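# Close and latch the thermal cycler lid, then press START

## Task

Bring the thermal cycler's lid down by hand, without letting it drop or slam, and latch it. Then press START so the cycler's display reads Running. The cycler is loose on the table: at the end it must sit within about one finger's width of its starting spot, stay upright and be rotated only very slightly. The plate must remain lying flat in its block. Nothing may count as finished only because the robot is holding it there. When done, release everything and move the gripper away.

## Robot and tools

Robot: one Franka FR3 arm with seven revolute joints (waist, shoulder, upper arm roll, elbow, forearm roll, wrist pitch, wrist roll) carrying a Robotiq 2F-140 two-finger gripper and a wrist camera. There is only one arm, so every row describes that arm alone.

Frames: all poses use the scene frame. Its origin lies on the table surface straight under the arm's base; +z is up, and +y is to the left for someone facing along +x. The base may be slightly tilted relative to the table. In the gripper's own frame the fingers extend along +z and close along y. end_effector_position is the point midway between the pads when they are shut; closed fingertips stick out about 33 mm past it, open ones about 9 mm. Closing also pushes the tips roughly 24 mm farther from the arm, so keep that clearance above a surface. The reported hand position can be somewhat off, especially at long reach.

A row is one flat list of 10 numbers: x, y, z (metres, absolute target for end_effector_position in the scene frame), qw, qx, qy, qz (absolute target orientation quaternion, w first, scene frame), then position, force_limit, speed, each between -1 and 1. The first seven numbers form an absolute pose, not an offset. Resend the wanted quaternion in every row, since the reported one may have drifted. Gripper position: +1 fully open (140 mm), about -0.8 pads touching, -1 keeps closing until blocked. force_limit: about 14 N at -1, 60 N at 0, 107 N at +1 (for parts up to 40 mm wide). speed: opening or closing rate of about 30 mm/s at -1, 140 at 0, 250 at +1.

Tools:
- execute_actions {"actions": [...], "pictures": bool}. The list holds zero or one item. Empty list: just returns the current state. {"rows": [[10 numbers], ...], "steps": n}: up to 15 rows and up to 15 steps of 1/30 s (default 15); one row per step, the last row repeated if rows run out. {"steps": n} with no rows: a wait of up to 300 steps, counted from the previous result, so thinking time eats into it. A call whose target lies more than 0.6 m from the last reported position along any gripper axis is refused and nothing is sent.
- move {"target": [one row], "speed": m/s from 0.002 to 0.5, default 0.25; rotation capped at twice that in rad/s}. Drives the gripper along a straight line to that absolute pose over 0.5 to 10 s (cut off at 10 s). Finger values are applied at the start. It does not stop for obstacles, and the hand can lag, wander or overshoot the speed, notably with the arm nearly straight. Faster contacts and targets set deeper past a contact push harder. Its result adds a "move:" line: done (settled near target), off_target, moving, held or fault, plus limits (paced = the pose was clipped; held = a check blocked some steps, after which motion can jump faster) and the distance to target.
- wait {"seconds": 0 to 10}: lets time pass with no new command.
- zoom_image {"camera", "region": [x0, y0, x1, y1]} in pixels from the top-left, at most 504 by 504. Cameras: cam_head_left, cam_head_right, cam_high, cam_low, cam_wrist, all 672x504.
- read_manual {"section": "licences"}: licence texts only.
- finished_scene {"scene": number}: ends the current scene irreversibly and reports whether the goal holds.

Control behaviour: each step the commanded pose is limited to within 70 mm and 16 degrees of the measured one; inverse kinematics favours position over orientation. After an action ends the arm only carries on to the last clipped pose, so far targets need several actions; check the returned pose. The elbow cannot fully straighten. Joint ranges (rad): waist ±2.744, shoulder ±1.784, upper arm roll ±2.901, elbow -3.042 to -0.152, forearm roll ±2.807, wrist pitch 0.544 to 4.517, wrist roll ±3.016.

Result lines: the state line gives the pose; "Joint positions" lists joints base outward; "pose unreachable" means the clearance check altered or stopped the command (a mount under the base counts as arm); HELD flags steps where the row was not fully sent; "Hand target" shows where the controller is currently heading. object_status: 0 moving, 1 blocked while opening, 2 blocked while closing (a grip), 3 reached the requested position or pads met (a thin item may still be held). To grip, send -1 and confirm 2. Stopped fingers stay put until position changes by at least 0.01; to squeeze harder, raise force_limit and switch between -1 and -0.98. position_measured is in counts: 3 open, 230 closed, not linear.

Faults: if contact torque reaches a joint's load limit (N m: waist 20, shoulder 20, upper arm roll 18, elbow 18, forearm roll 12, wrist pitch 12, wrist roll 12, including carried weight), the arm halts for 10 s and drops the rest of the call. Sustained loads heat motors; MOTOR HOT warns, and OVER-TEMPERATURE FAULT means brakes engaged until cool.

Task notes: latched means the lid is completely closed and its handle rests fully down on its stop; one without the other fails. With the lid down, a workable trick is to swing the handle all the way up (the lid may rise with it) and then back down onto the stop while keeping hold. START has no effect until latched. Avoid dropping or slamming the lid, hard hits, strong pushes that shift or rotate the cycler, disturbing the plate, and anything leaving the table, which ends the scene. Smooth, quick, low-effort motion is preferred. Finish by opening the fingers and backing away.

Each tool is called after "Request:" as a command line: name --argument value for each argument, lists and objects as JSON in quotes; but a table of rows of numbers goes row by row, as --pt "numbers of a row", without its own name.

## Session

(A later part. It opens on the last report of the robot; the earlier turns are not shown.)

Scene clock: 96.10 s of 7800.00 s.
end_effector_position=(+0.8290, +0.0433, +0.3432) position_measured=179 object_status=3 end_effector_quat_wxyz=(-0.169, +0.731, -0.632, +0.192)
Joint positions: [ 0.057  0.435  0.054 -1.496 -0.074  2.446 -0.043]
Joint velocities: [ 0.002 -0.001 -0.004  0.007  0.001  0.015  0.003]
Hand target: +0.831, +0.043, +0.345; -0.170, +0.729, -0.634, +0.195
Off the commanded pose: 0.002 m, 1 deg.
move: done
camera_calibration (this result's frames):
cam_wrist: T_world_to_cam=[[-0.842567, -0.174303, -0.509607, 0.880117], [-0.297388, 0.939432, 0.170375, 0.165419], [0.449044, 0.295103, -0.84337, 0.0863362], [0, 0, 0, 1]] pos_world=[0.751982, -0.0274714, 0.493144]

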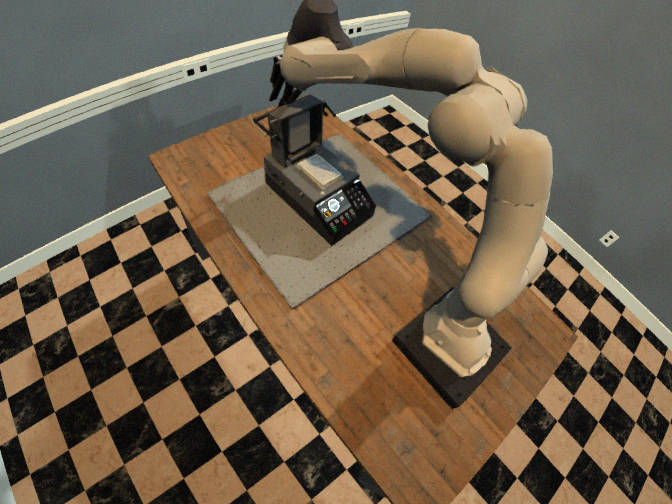

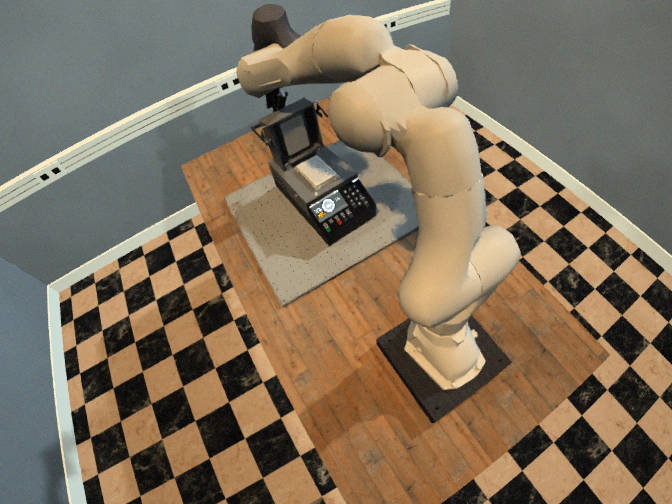

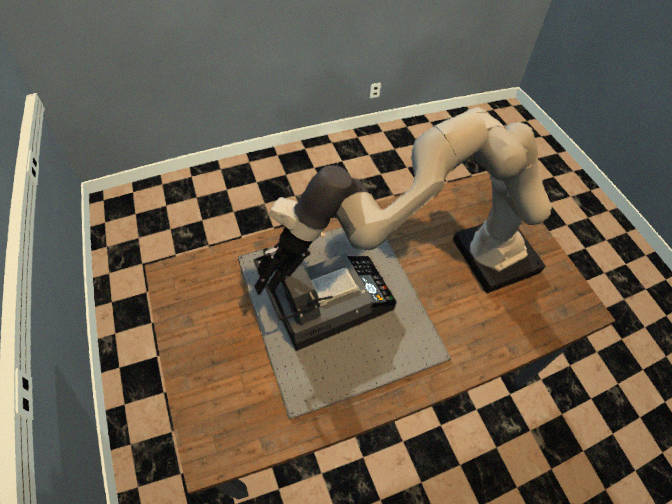

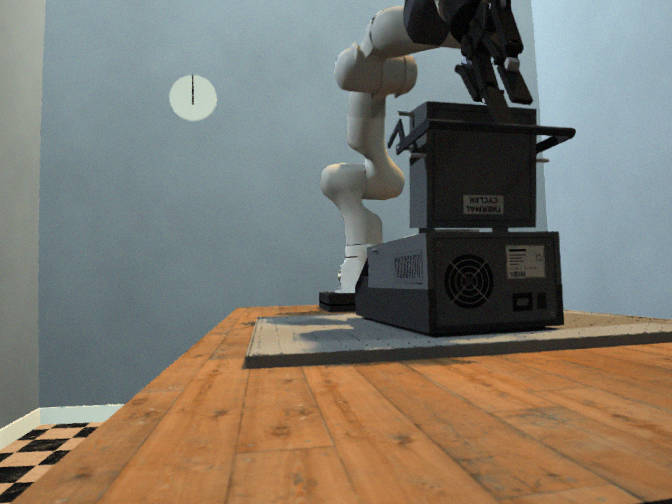

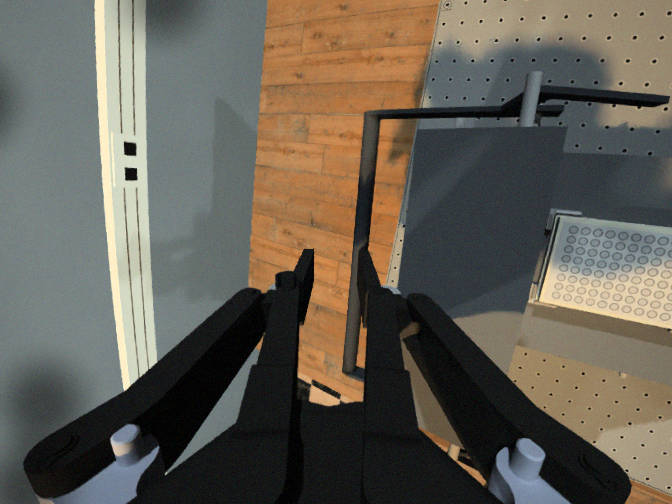

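Request:
move --target '[0.818,0.043,0.358,-0.17,0.729,-0.634,0.196,-0.4,-0.5,1]' --speed 0.03

Request:
move --target '[0.835,0.043,0.31,-0.17,0.729,-0.634,0.196,-0.4,-0.5,1]' --speed 0.03

Scene clock: 108.60 s of 7800.00 s.
end_effector_position=(+0.8189, +0.0439, +0.3590) position_measured=179 object_status=3 end_effector_quat_wxyz=(-0.172, +0.730, -0.631, +0.197)
Joint positions: [ 0.059  0.385  0.053 -1.538 -0.074  2.448 -0.041]
Joint velocities: [-0.     0.    -0.002 -0.007 -0.001 -0.001  0.003]
Hand target: +0.818, +0.043, +0.358; -0.170, +0.729, -0.634, +0.196
Off the commanded pose: 0.002 m, 0 deg.
After step 90, 8.60 s passed at rest.
move: done
camera_calibration (this result's frames):
cam_wrist: T_world_to_cam=[[-0.837059, -0.175093, -0.518338, 0.878386], [-0.299352, 0.939586, 0.166031, 0.162295], [0.457952, 0.294143, -0.838904, 0.0951917], [0, 0, 0, 1]] pos_world=[0.740251, -0.0266907, 0.508211]

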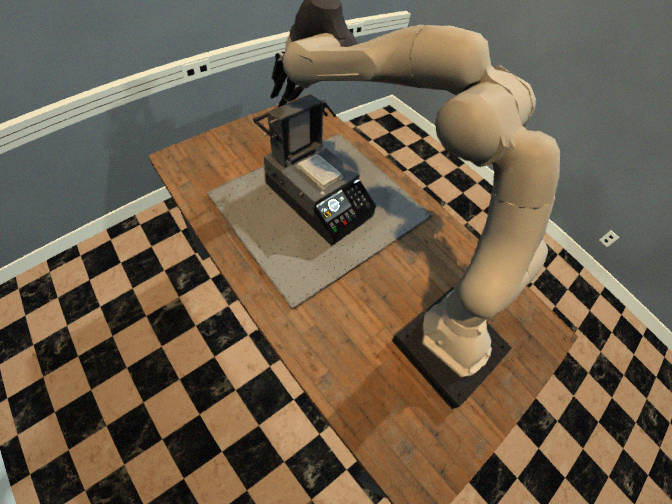

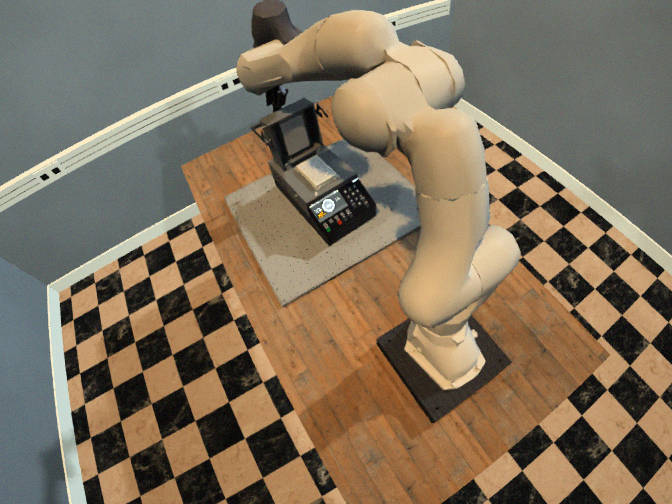

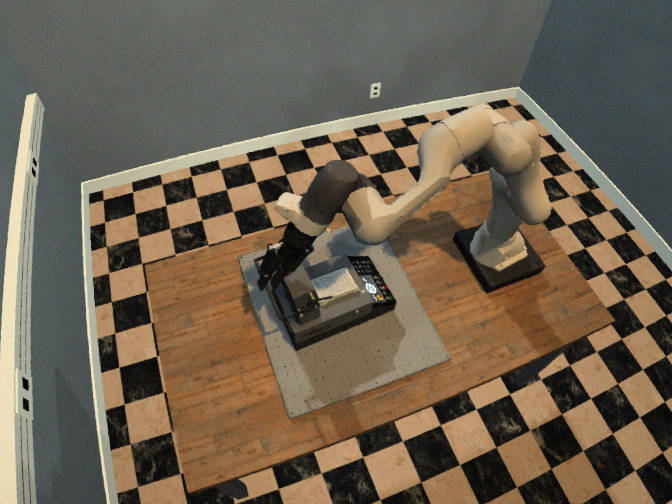

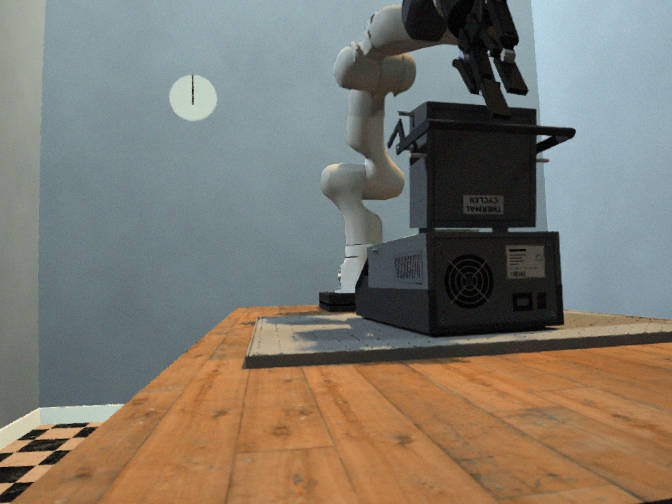

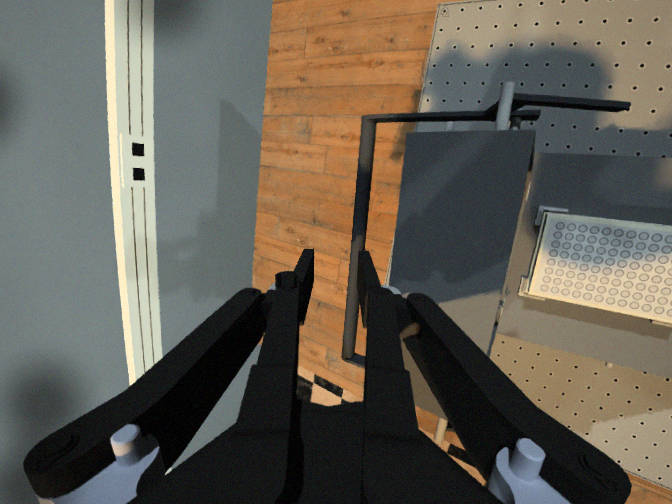

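Scene clock: 110.57 s of 7800.00 s.
end_effector_position=(+0.8423, +0.0455, +0.3363) position_measured=179 object_status=3 end_effector_quat_wxyz=(-0.185, +0.726, -0.628, +0.209)
Joint positions: [ 0.066  0.455  0.045 -1.512 -0.076  2.53  -0.038]
Joint velocities: [ 0.003  0.003 -0.005  0.001 -0.001  0.011  0.001]
Hand target: +0.836, +0.044, +0.310; -0.170, +0.729, -0.634, +0.195
Off the commanded pose: 0.027 m, 2 deg.
move: off_target
camera_calibration (this result's frames):
cam_wrist: T_world_to_cam=[[-0.817445, -0.172884, -0.549449, 0.880357], [-0.305491, 0.938809, 0.159099, 0.179155], [0.488322, 0.297907, -0.82024, 0.0329], [0, 0, 0, 1]] pos_world=[0.758308, -0.025793, 0.482194]

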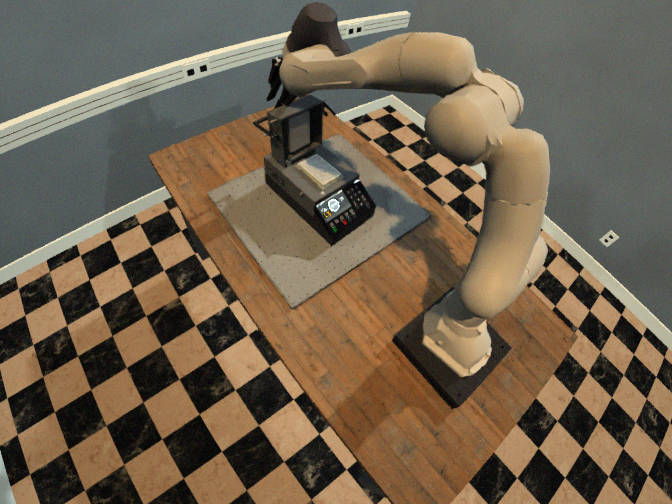

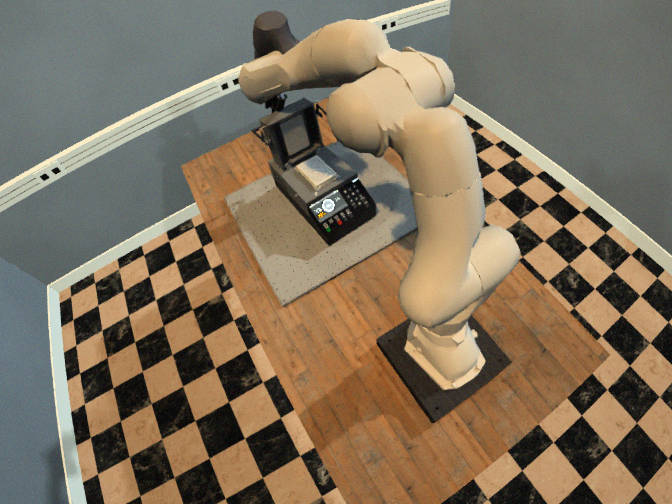

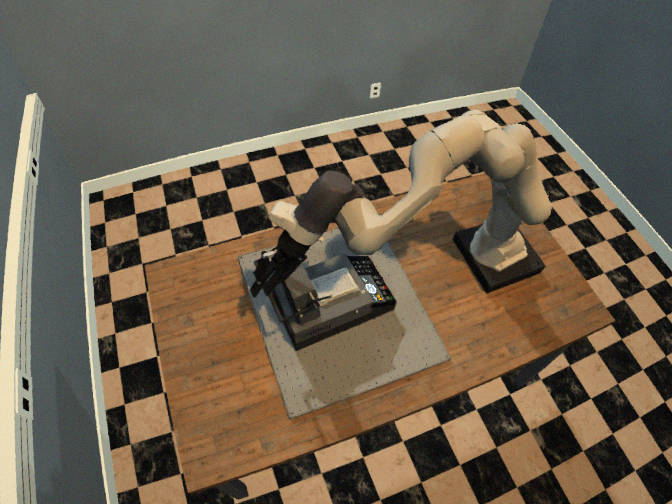

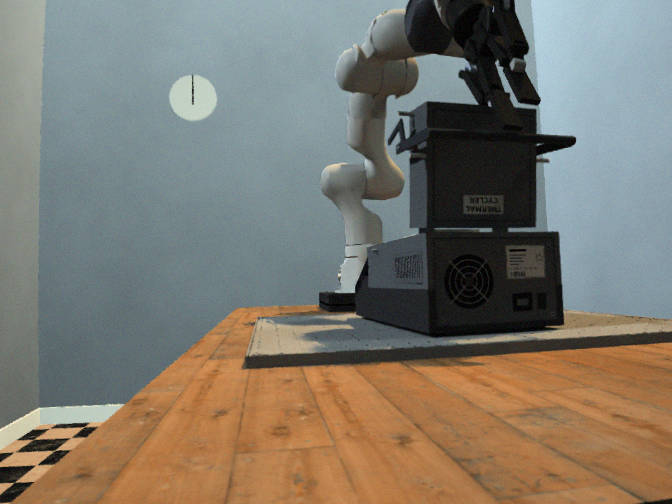

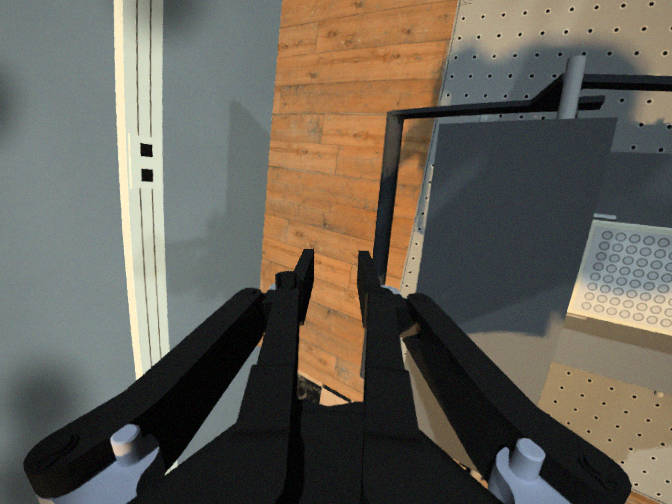

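Request:
move --target '[0.84,0.045,0.38,-0.086,0.748,-0.65,0.099,-0.2,-0.5,1]' --speed 0.05

Scene clock: 124.43 s of 7800.00 s.
end_effector_position=(+0.8376, +0.0365, +0.3794) position_measured=154 object_status=3 end_effector_quat_wxyz=(-0.096, +0.740, -0.657, +0.107)
Joint positions: [ 0.072  0.909  0.061 -0.489 -0.063  1.684 -0.062]
Joint velocities: [ 0.001  0.     0.001  0.002  0.    -0.013 -0.002]
Hand target: +0.836, +0.039, +0.378; -0.095, +0.743, -0.654, +0.105
Off the commanded pose: 0.009 m, 2 deg.
elbow stopped short: the move would have taken joint 4 (elbow) straighter than the controller allows; a more bent joint 4 avoids this.
After step 90, 7.17 s passed at rest.
move: off_target
camera_calibration (this result's frames):
cam_wrist: T_world_to_cam=[[-0.940342, -0.150203, -0.305281, 0.90813], [-0.228223, 0.943931, 0.238555, 0.0842331], [0.252333, 0.293995, -0.921897, 0.309552], [0, 0, 0, 1]] pos_world=[0.795066, -0.0341133, 0.542516]

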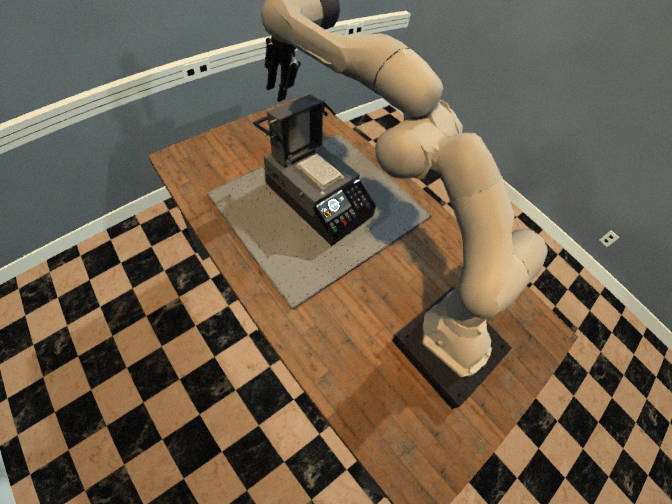

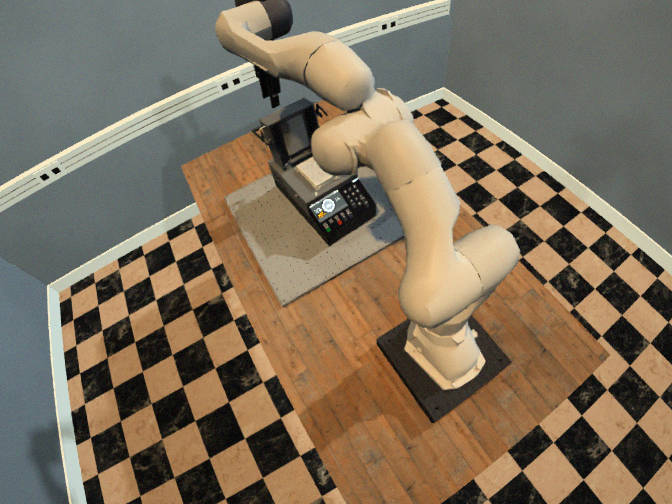

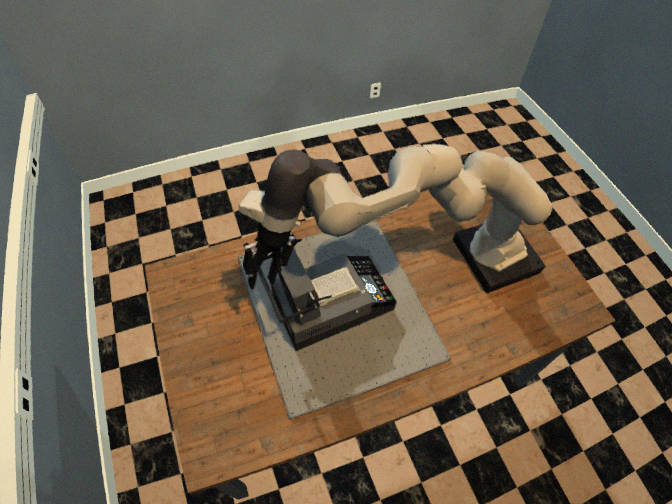

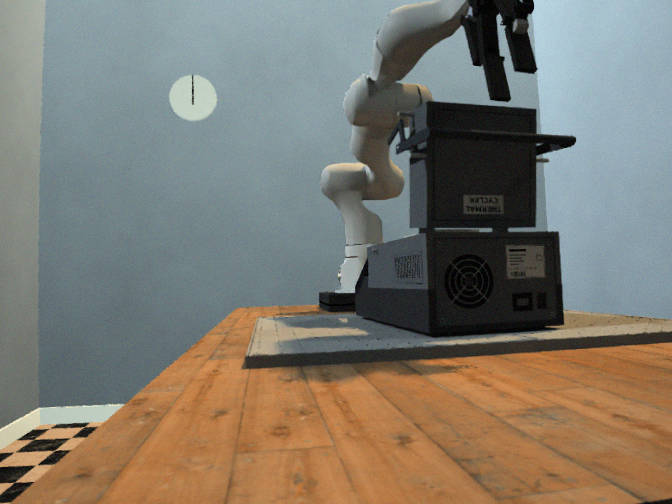

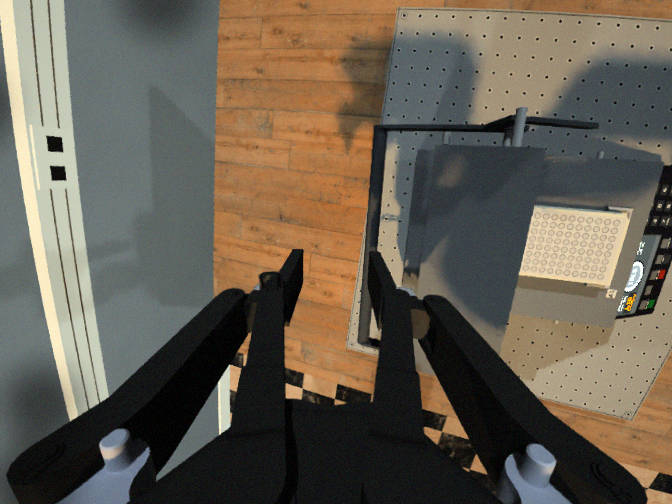

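Request:
move --target '[0.822,0.04,0.378,-0.09,0.748,-0.65,0.1,-0.2,-0.5,1]' --speed 0.03

Request:
move --target '[0.843,0.04,0.295,-0.09,0.748,-0.65,0.1,-0.2,-0.5,1]' --speed 0.03

Scene clock: 142.60 s of 7800.00 s.
end_effector_position=(+0.8212, +0.0402, +0.3767) position_measured=154 object_status=3 end_effector_quat_wxyz=(-0.086, +0.747, -0.651, +0.099)
Joint positions: [ 0.065  0.749  0.067 -0.769 -0.063  1.78  -0.067]
Joint velocities: [-0.001 -0.006 -0.002 -0.013 -0.     0.025 -0.002]
Hand target: +0.823, +0.041, +0.378; -0.090, +0.749, -0.649, +0.100
Off the commanded pose: 0.002 m, 0 deg.
After step 90, 14.03 s passed at rest.
move: done
camera_calibration (this result's frames):
cam_wrist: T_world_to_cam=[[-0.944784, -0.167788, -0.281478, 0.887764], [-0.238219, 0.941509, 0.238353, 0.0859955], [0.225021, 0.292245, -0.929494, 0.335524], [0, 0, 0, 1]] pos_world=[0.783732, -0.0300642, 0.541256]

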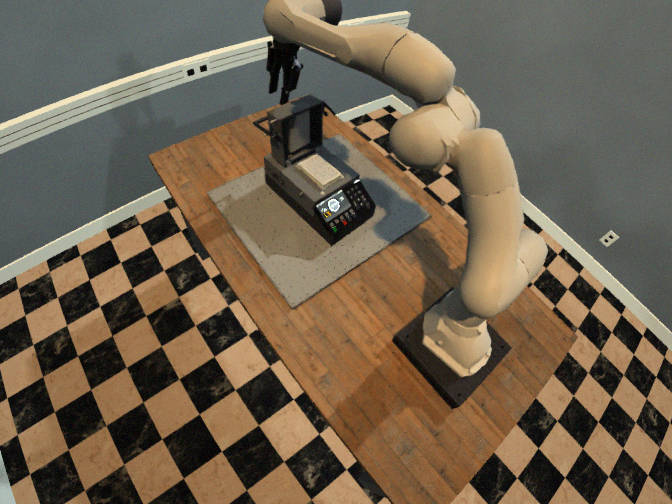

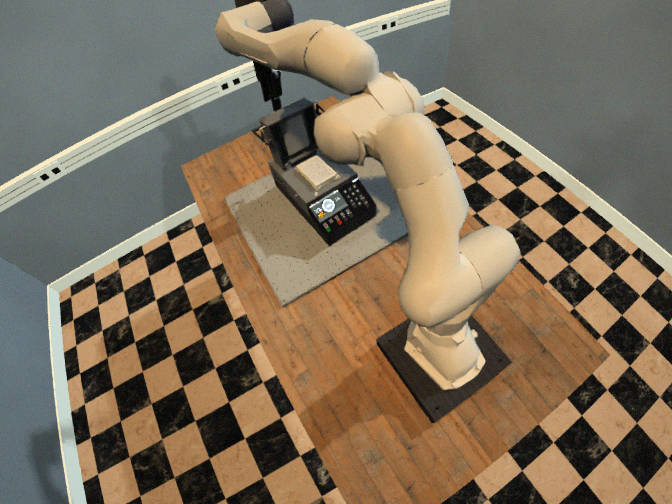

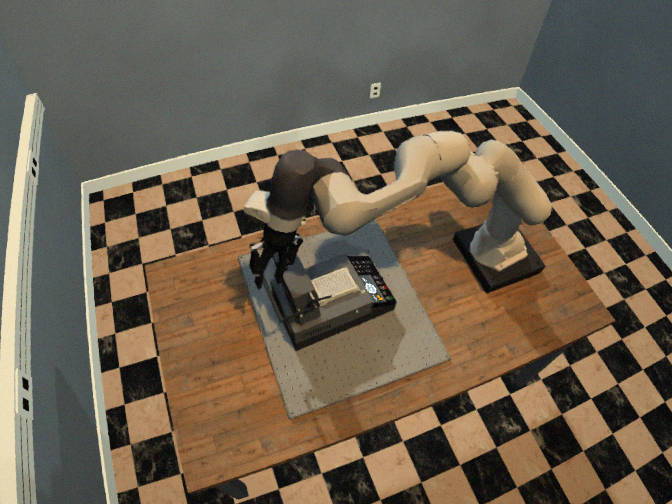

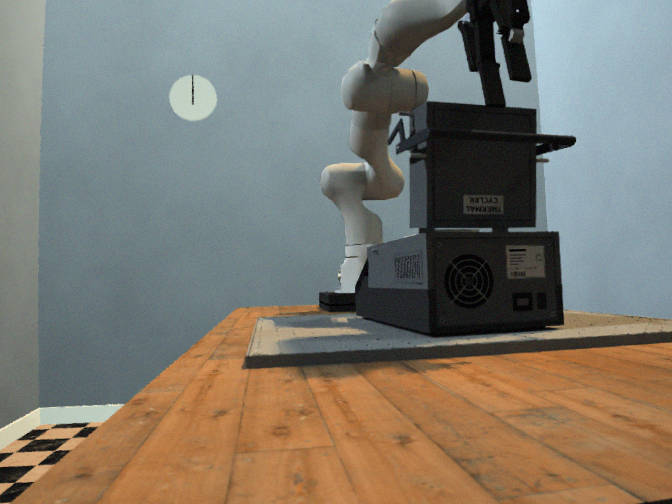

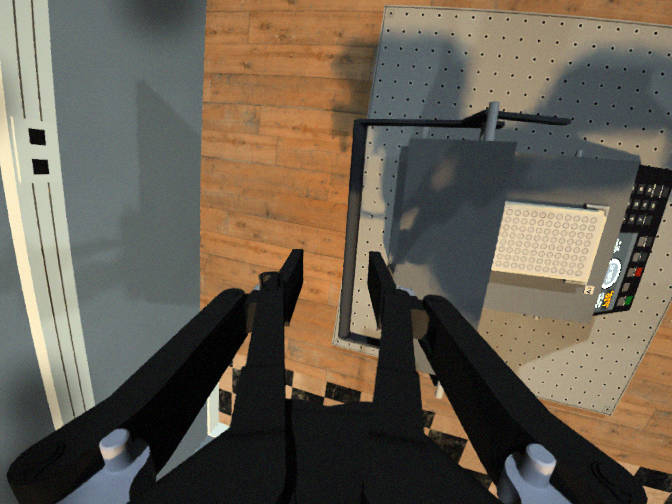

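Scene clock: 145.63 s of 7800.00 s.
end_effector_position=(+0.8420, +0.0420, +0.3200) position_measured=154 object_status=3 end_effector_quat_wxyz=(-0.094, +0.747, -0.649, +0.105)
Joint positions: [ 0.062  0.779  0.067 -0.872 -0.063  1.932 -0.067]
Joint velocities: [-0.001 -0.003  0.    -0.004  0.001  0.003  0.002]
Hand target: +0.844, +0.041, +0.296; -0.090, +0.749, -0.649, +0.100
Off the commanded pose: 0.025 m, 1 deg.
move: off_target
camera_calibration (this result's frames):
cam_wrist: T_world_to_cam=[[-0.938709, -0.170638, -0.299512, 0.892565], [-0.246325, 0.939877, 0.236549, 0.110325], [0.24114, 0.295828, -0.924303, 0.262224], [0, 0, 0, 1]] pos_world=[0.801802, -0.0289603, 0.483611]

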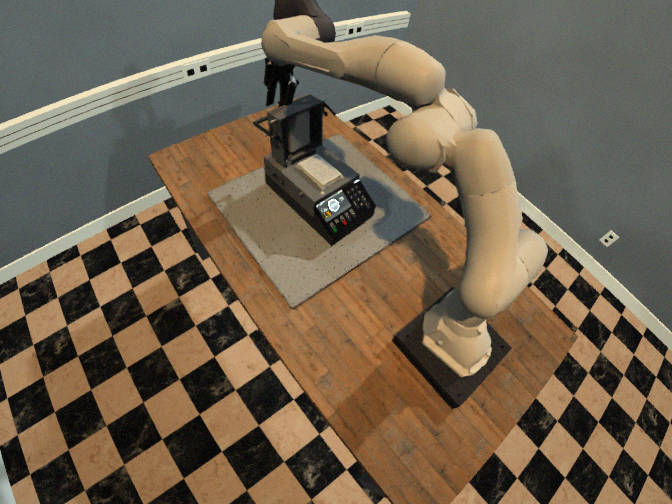

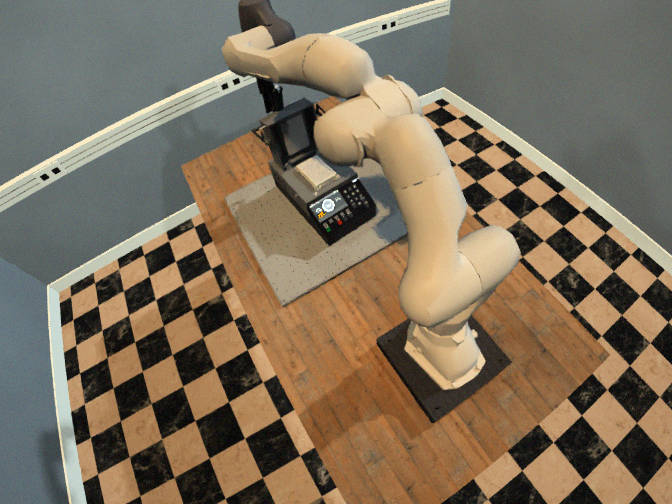

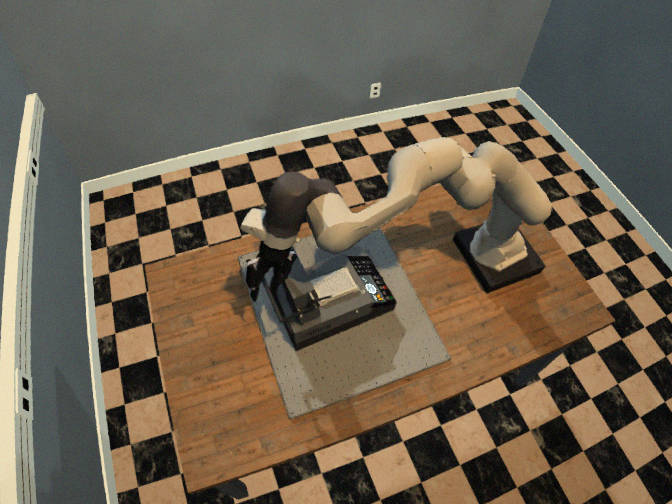

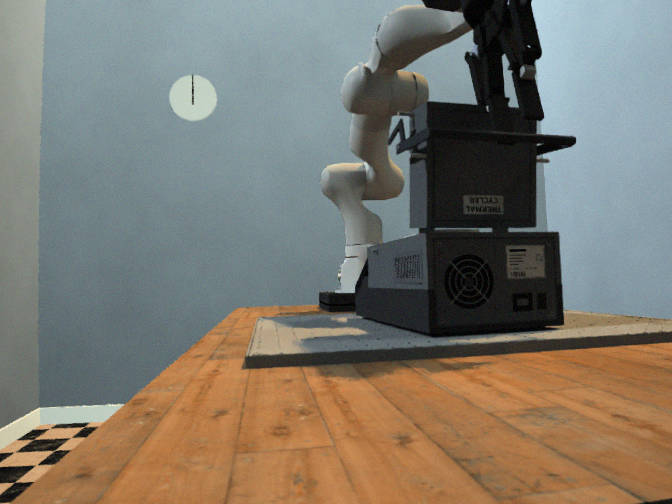

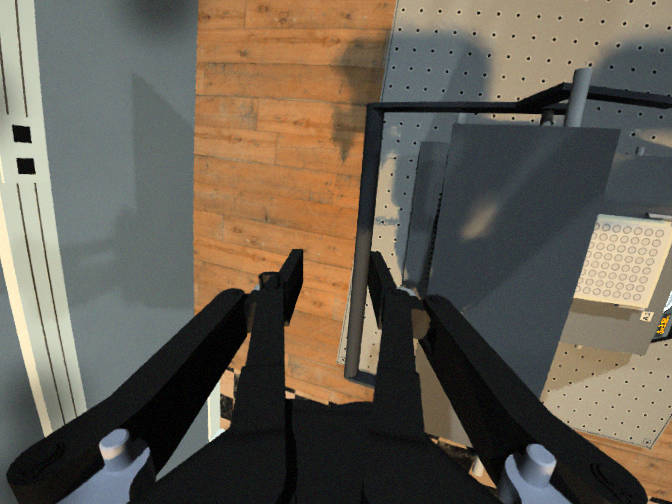

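Request:
move --target '[0.838,0.042,0.29,-0.09,0.748,-0.65,0.1,-0.55,-0.5,1]' --speed 0.02

Scene clock: 158.13 s of 7800.00 s.
end_effector_position=(+0.8348, +0.0414, +0.3179) position_measured=199 object_status=3 end_effector_quat_wxyz=(-0.093, +0.747, -0.650, +0.105)
Joint positions: [ 0.059  0.728  0.067 -0.965 -0.063  1.973 -0.064]
Joint velocities: [-0.001 -0.004 -0.001 -0.007 -0.001  0.005  0.001]
Hand target: +0.838, +0.042, +0.290; -0.090, +0.748, -0.649, +0.100
Off the commanded pose: 0.028 m, 1 deg.
After step 90, 7.77 s passed at rest.
move: off_target
camera_calibration (this result's frames):
cam_wrist: T_world_to_cam=[[-0.939048, -0.169664, -0.299002, 0.885169], [-0.244929, 0.94049, 0.235561, 0.108696], [0.241242, 0.294438, -0.924721, 0.262275], [0, 0, 0, 1]] pos_world=[0.794568, -0.02927, 0.481594]

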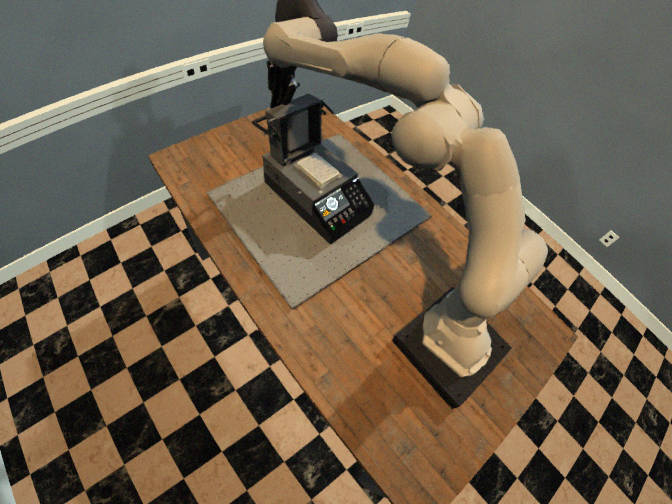

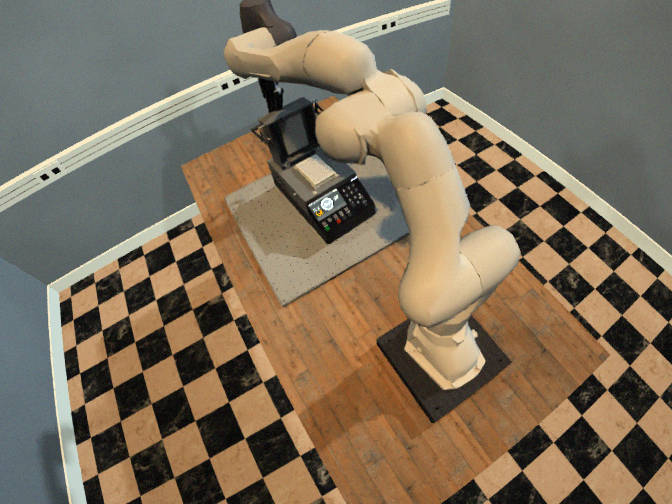

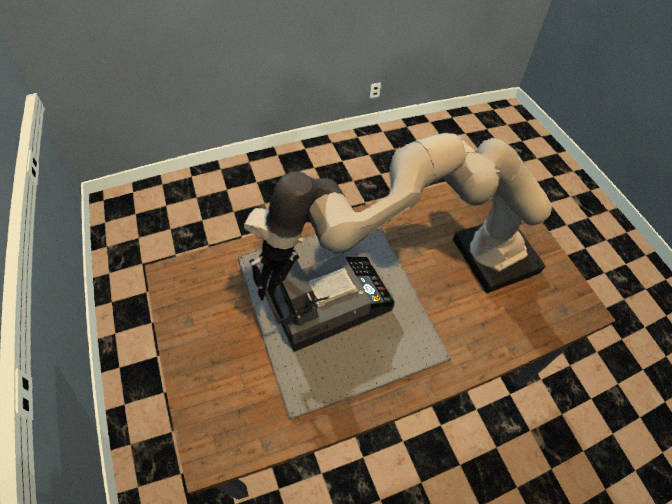

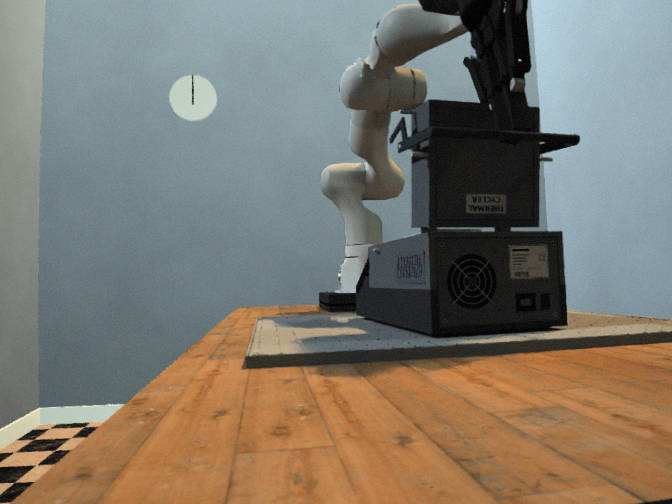

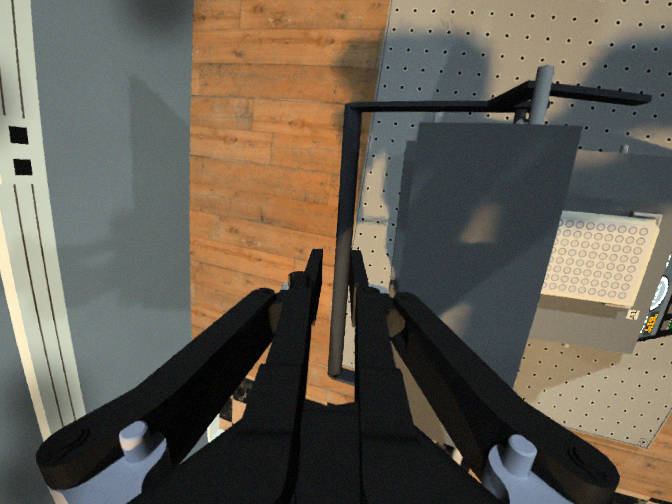

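Bar seems between the tips; close.

Request:
move --target '[0.835,0.042,0.32,-0.09,0.748,-0.65,0.1,-1,0,0]' --speed 0.02

Scene clock: 168.33 s of 7800.00 s.
end_effector_position=(+0.8310, +0.0406, +0.3160) position_measured=218 object_status=2 end_effector_quat_wxyz=(-0.085, +0.745, -0.655, +0.095)
Joint positions: [ 0.059  0.752  0.068 -0.918 -0.062  1.924 -0.056]
Joint velocities: [ 0.001  0.008  0.     0.017 -0.    -0.012  0.001]
Hand target: +0.835, +0.042, +0.320; -0.090, +0.748, -0.650, +0.100
Off the commanded pose: 0.006 m, 1 deg.
After step 90, 6.50 s passed at rest.
move: off_target
camera_calibration (this result's frames):
cam_wrist: T_world_to_cam=[[-0.94796, -0.159977, -0.275281, 0.880363], [-0.22983, 0.942171, 0.243911, 0.0937477], [0.220342, 0.294486, -0.929907, 0.280743], [0, 0, 0, 1]] pos_world=[0.794235, -0.0301636, 0.480546]

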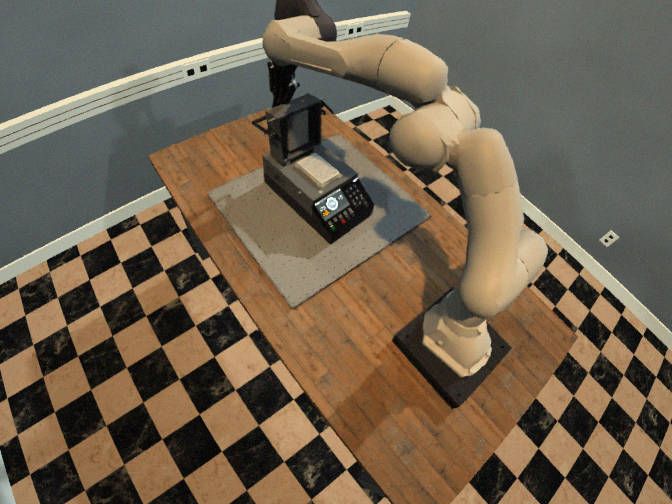

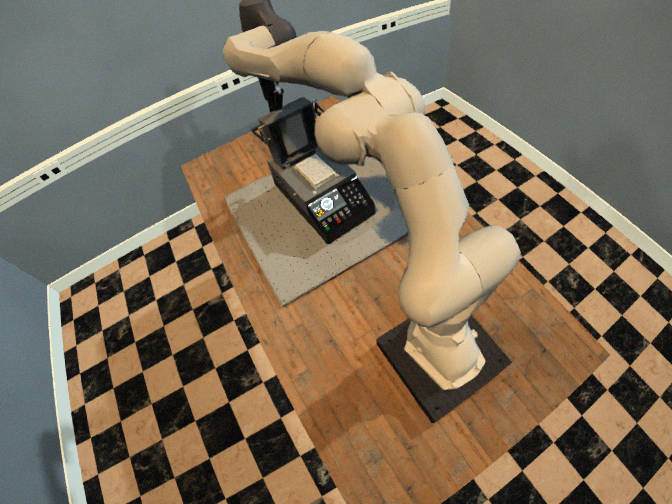

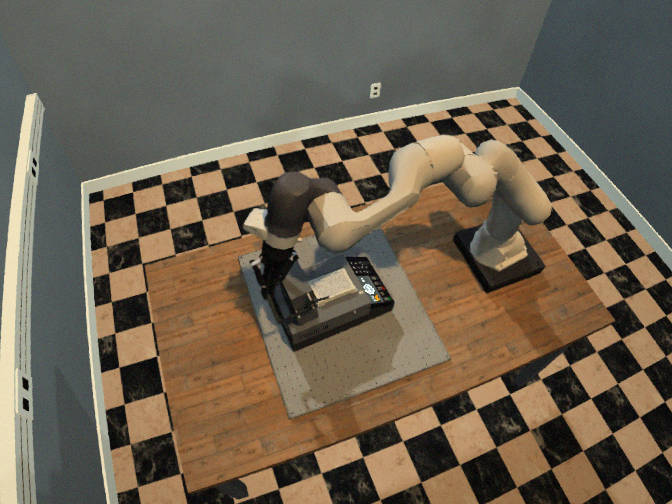

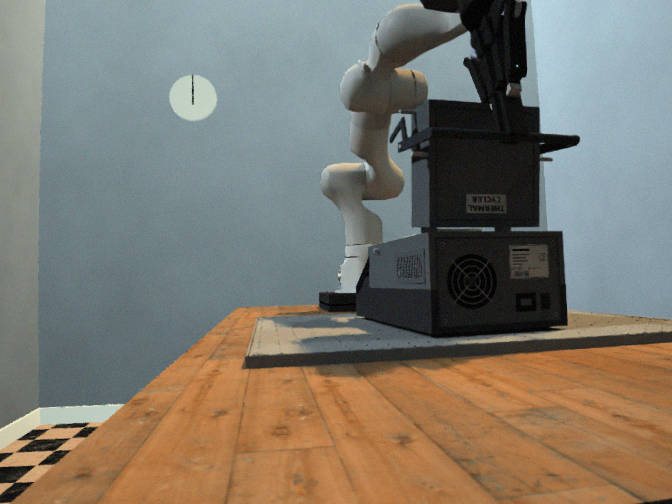

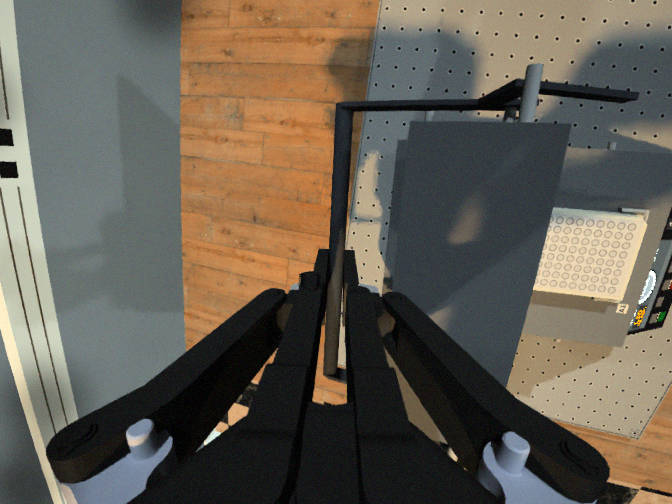

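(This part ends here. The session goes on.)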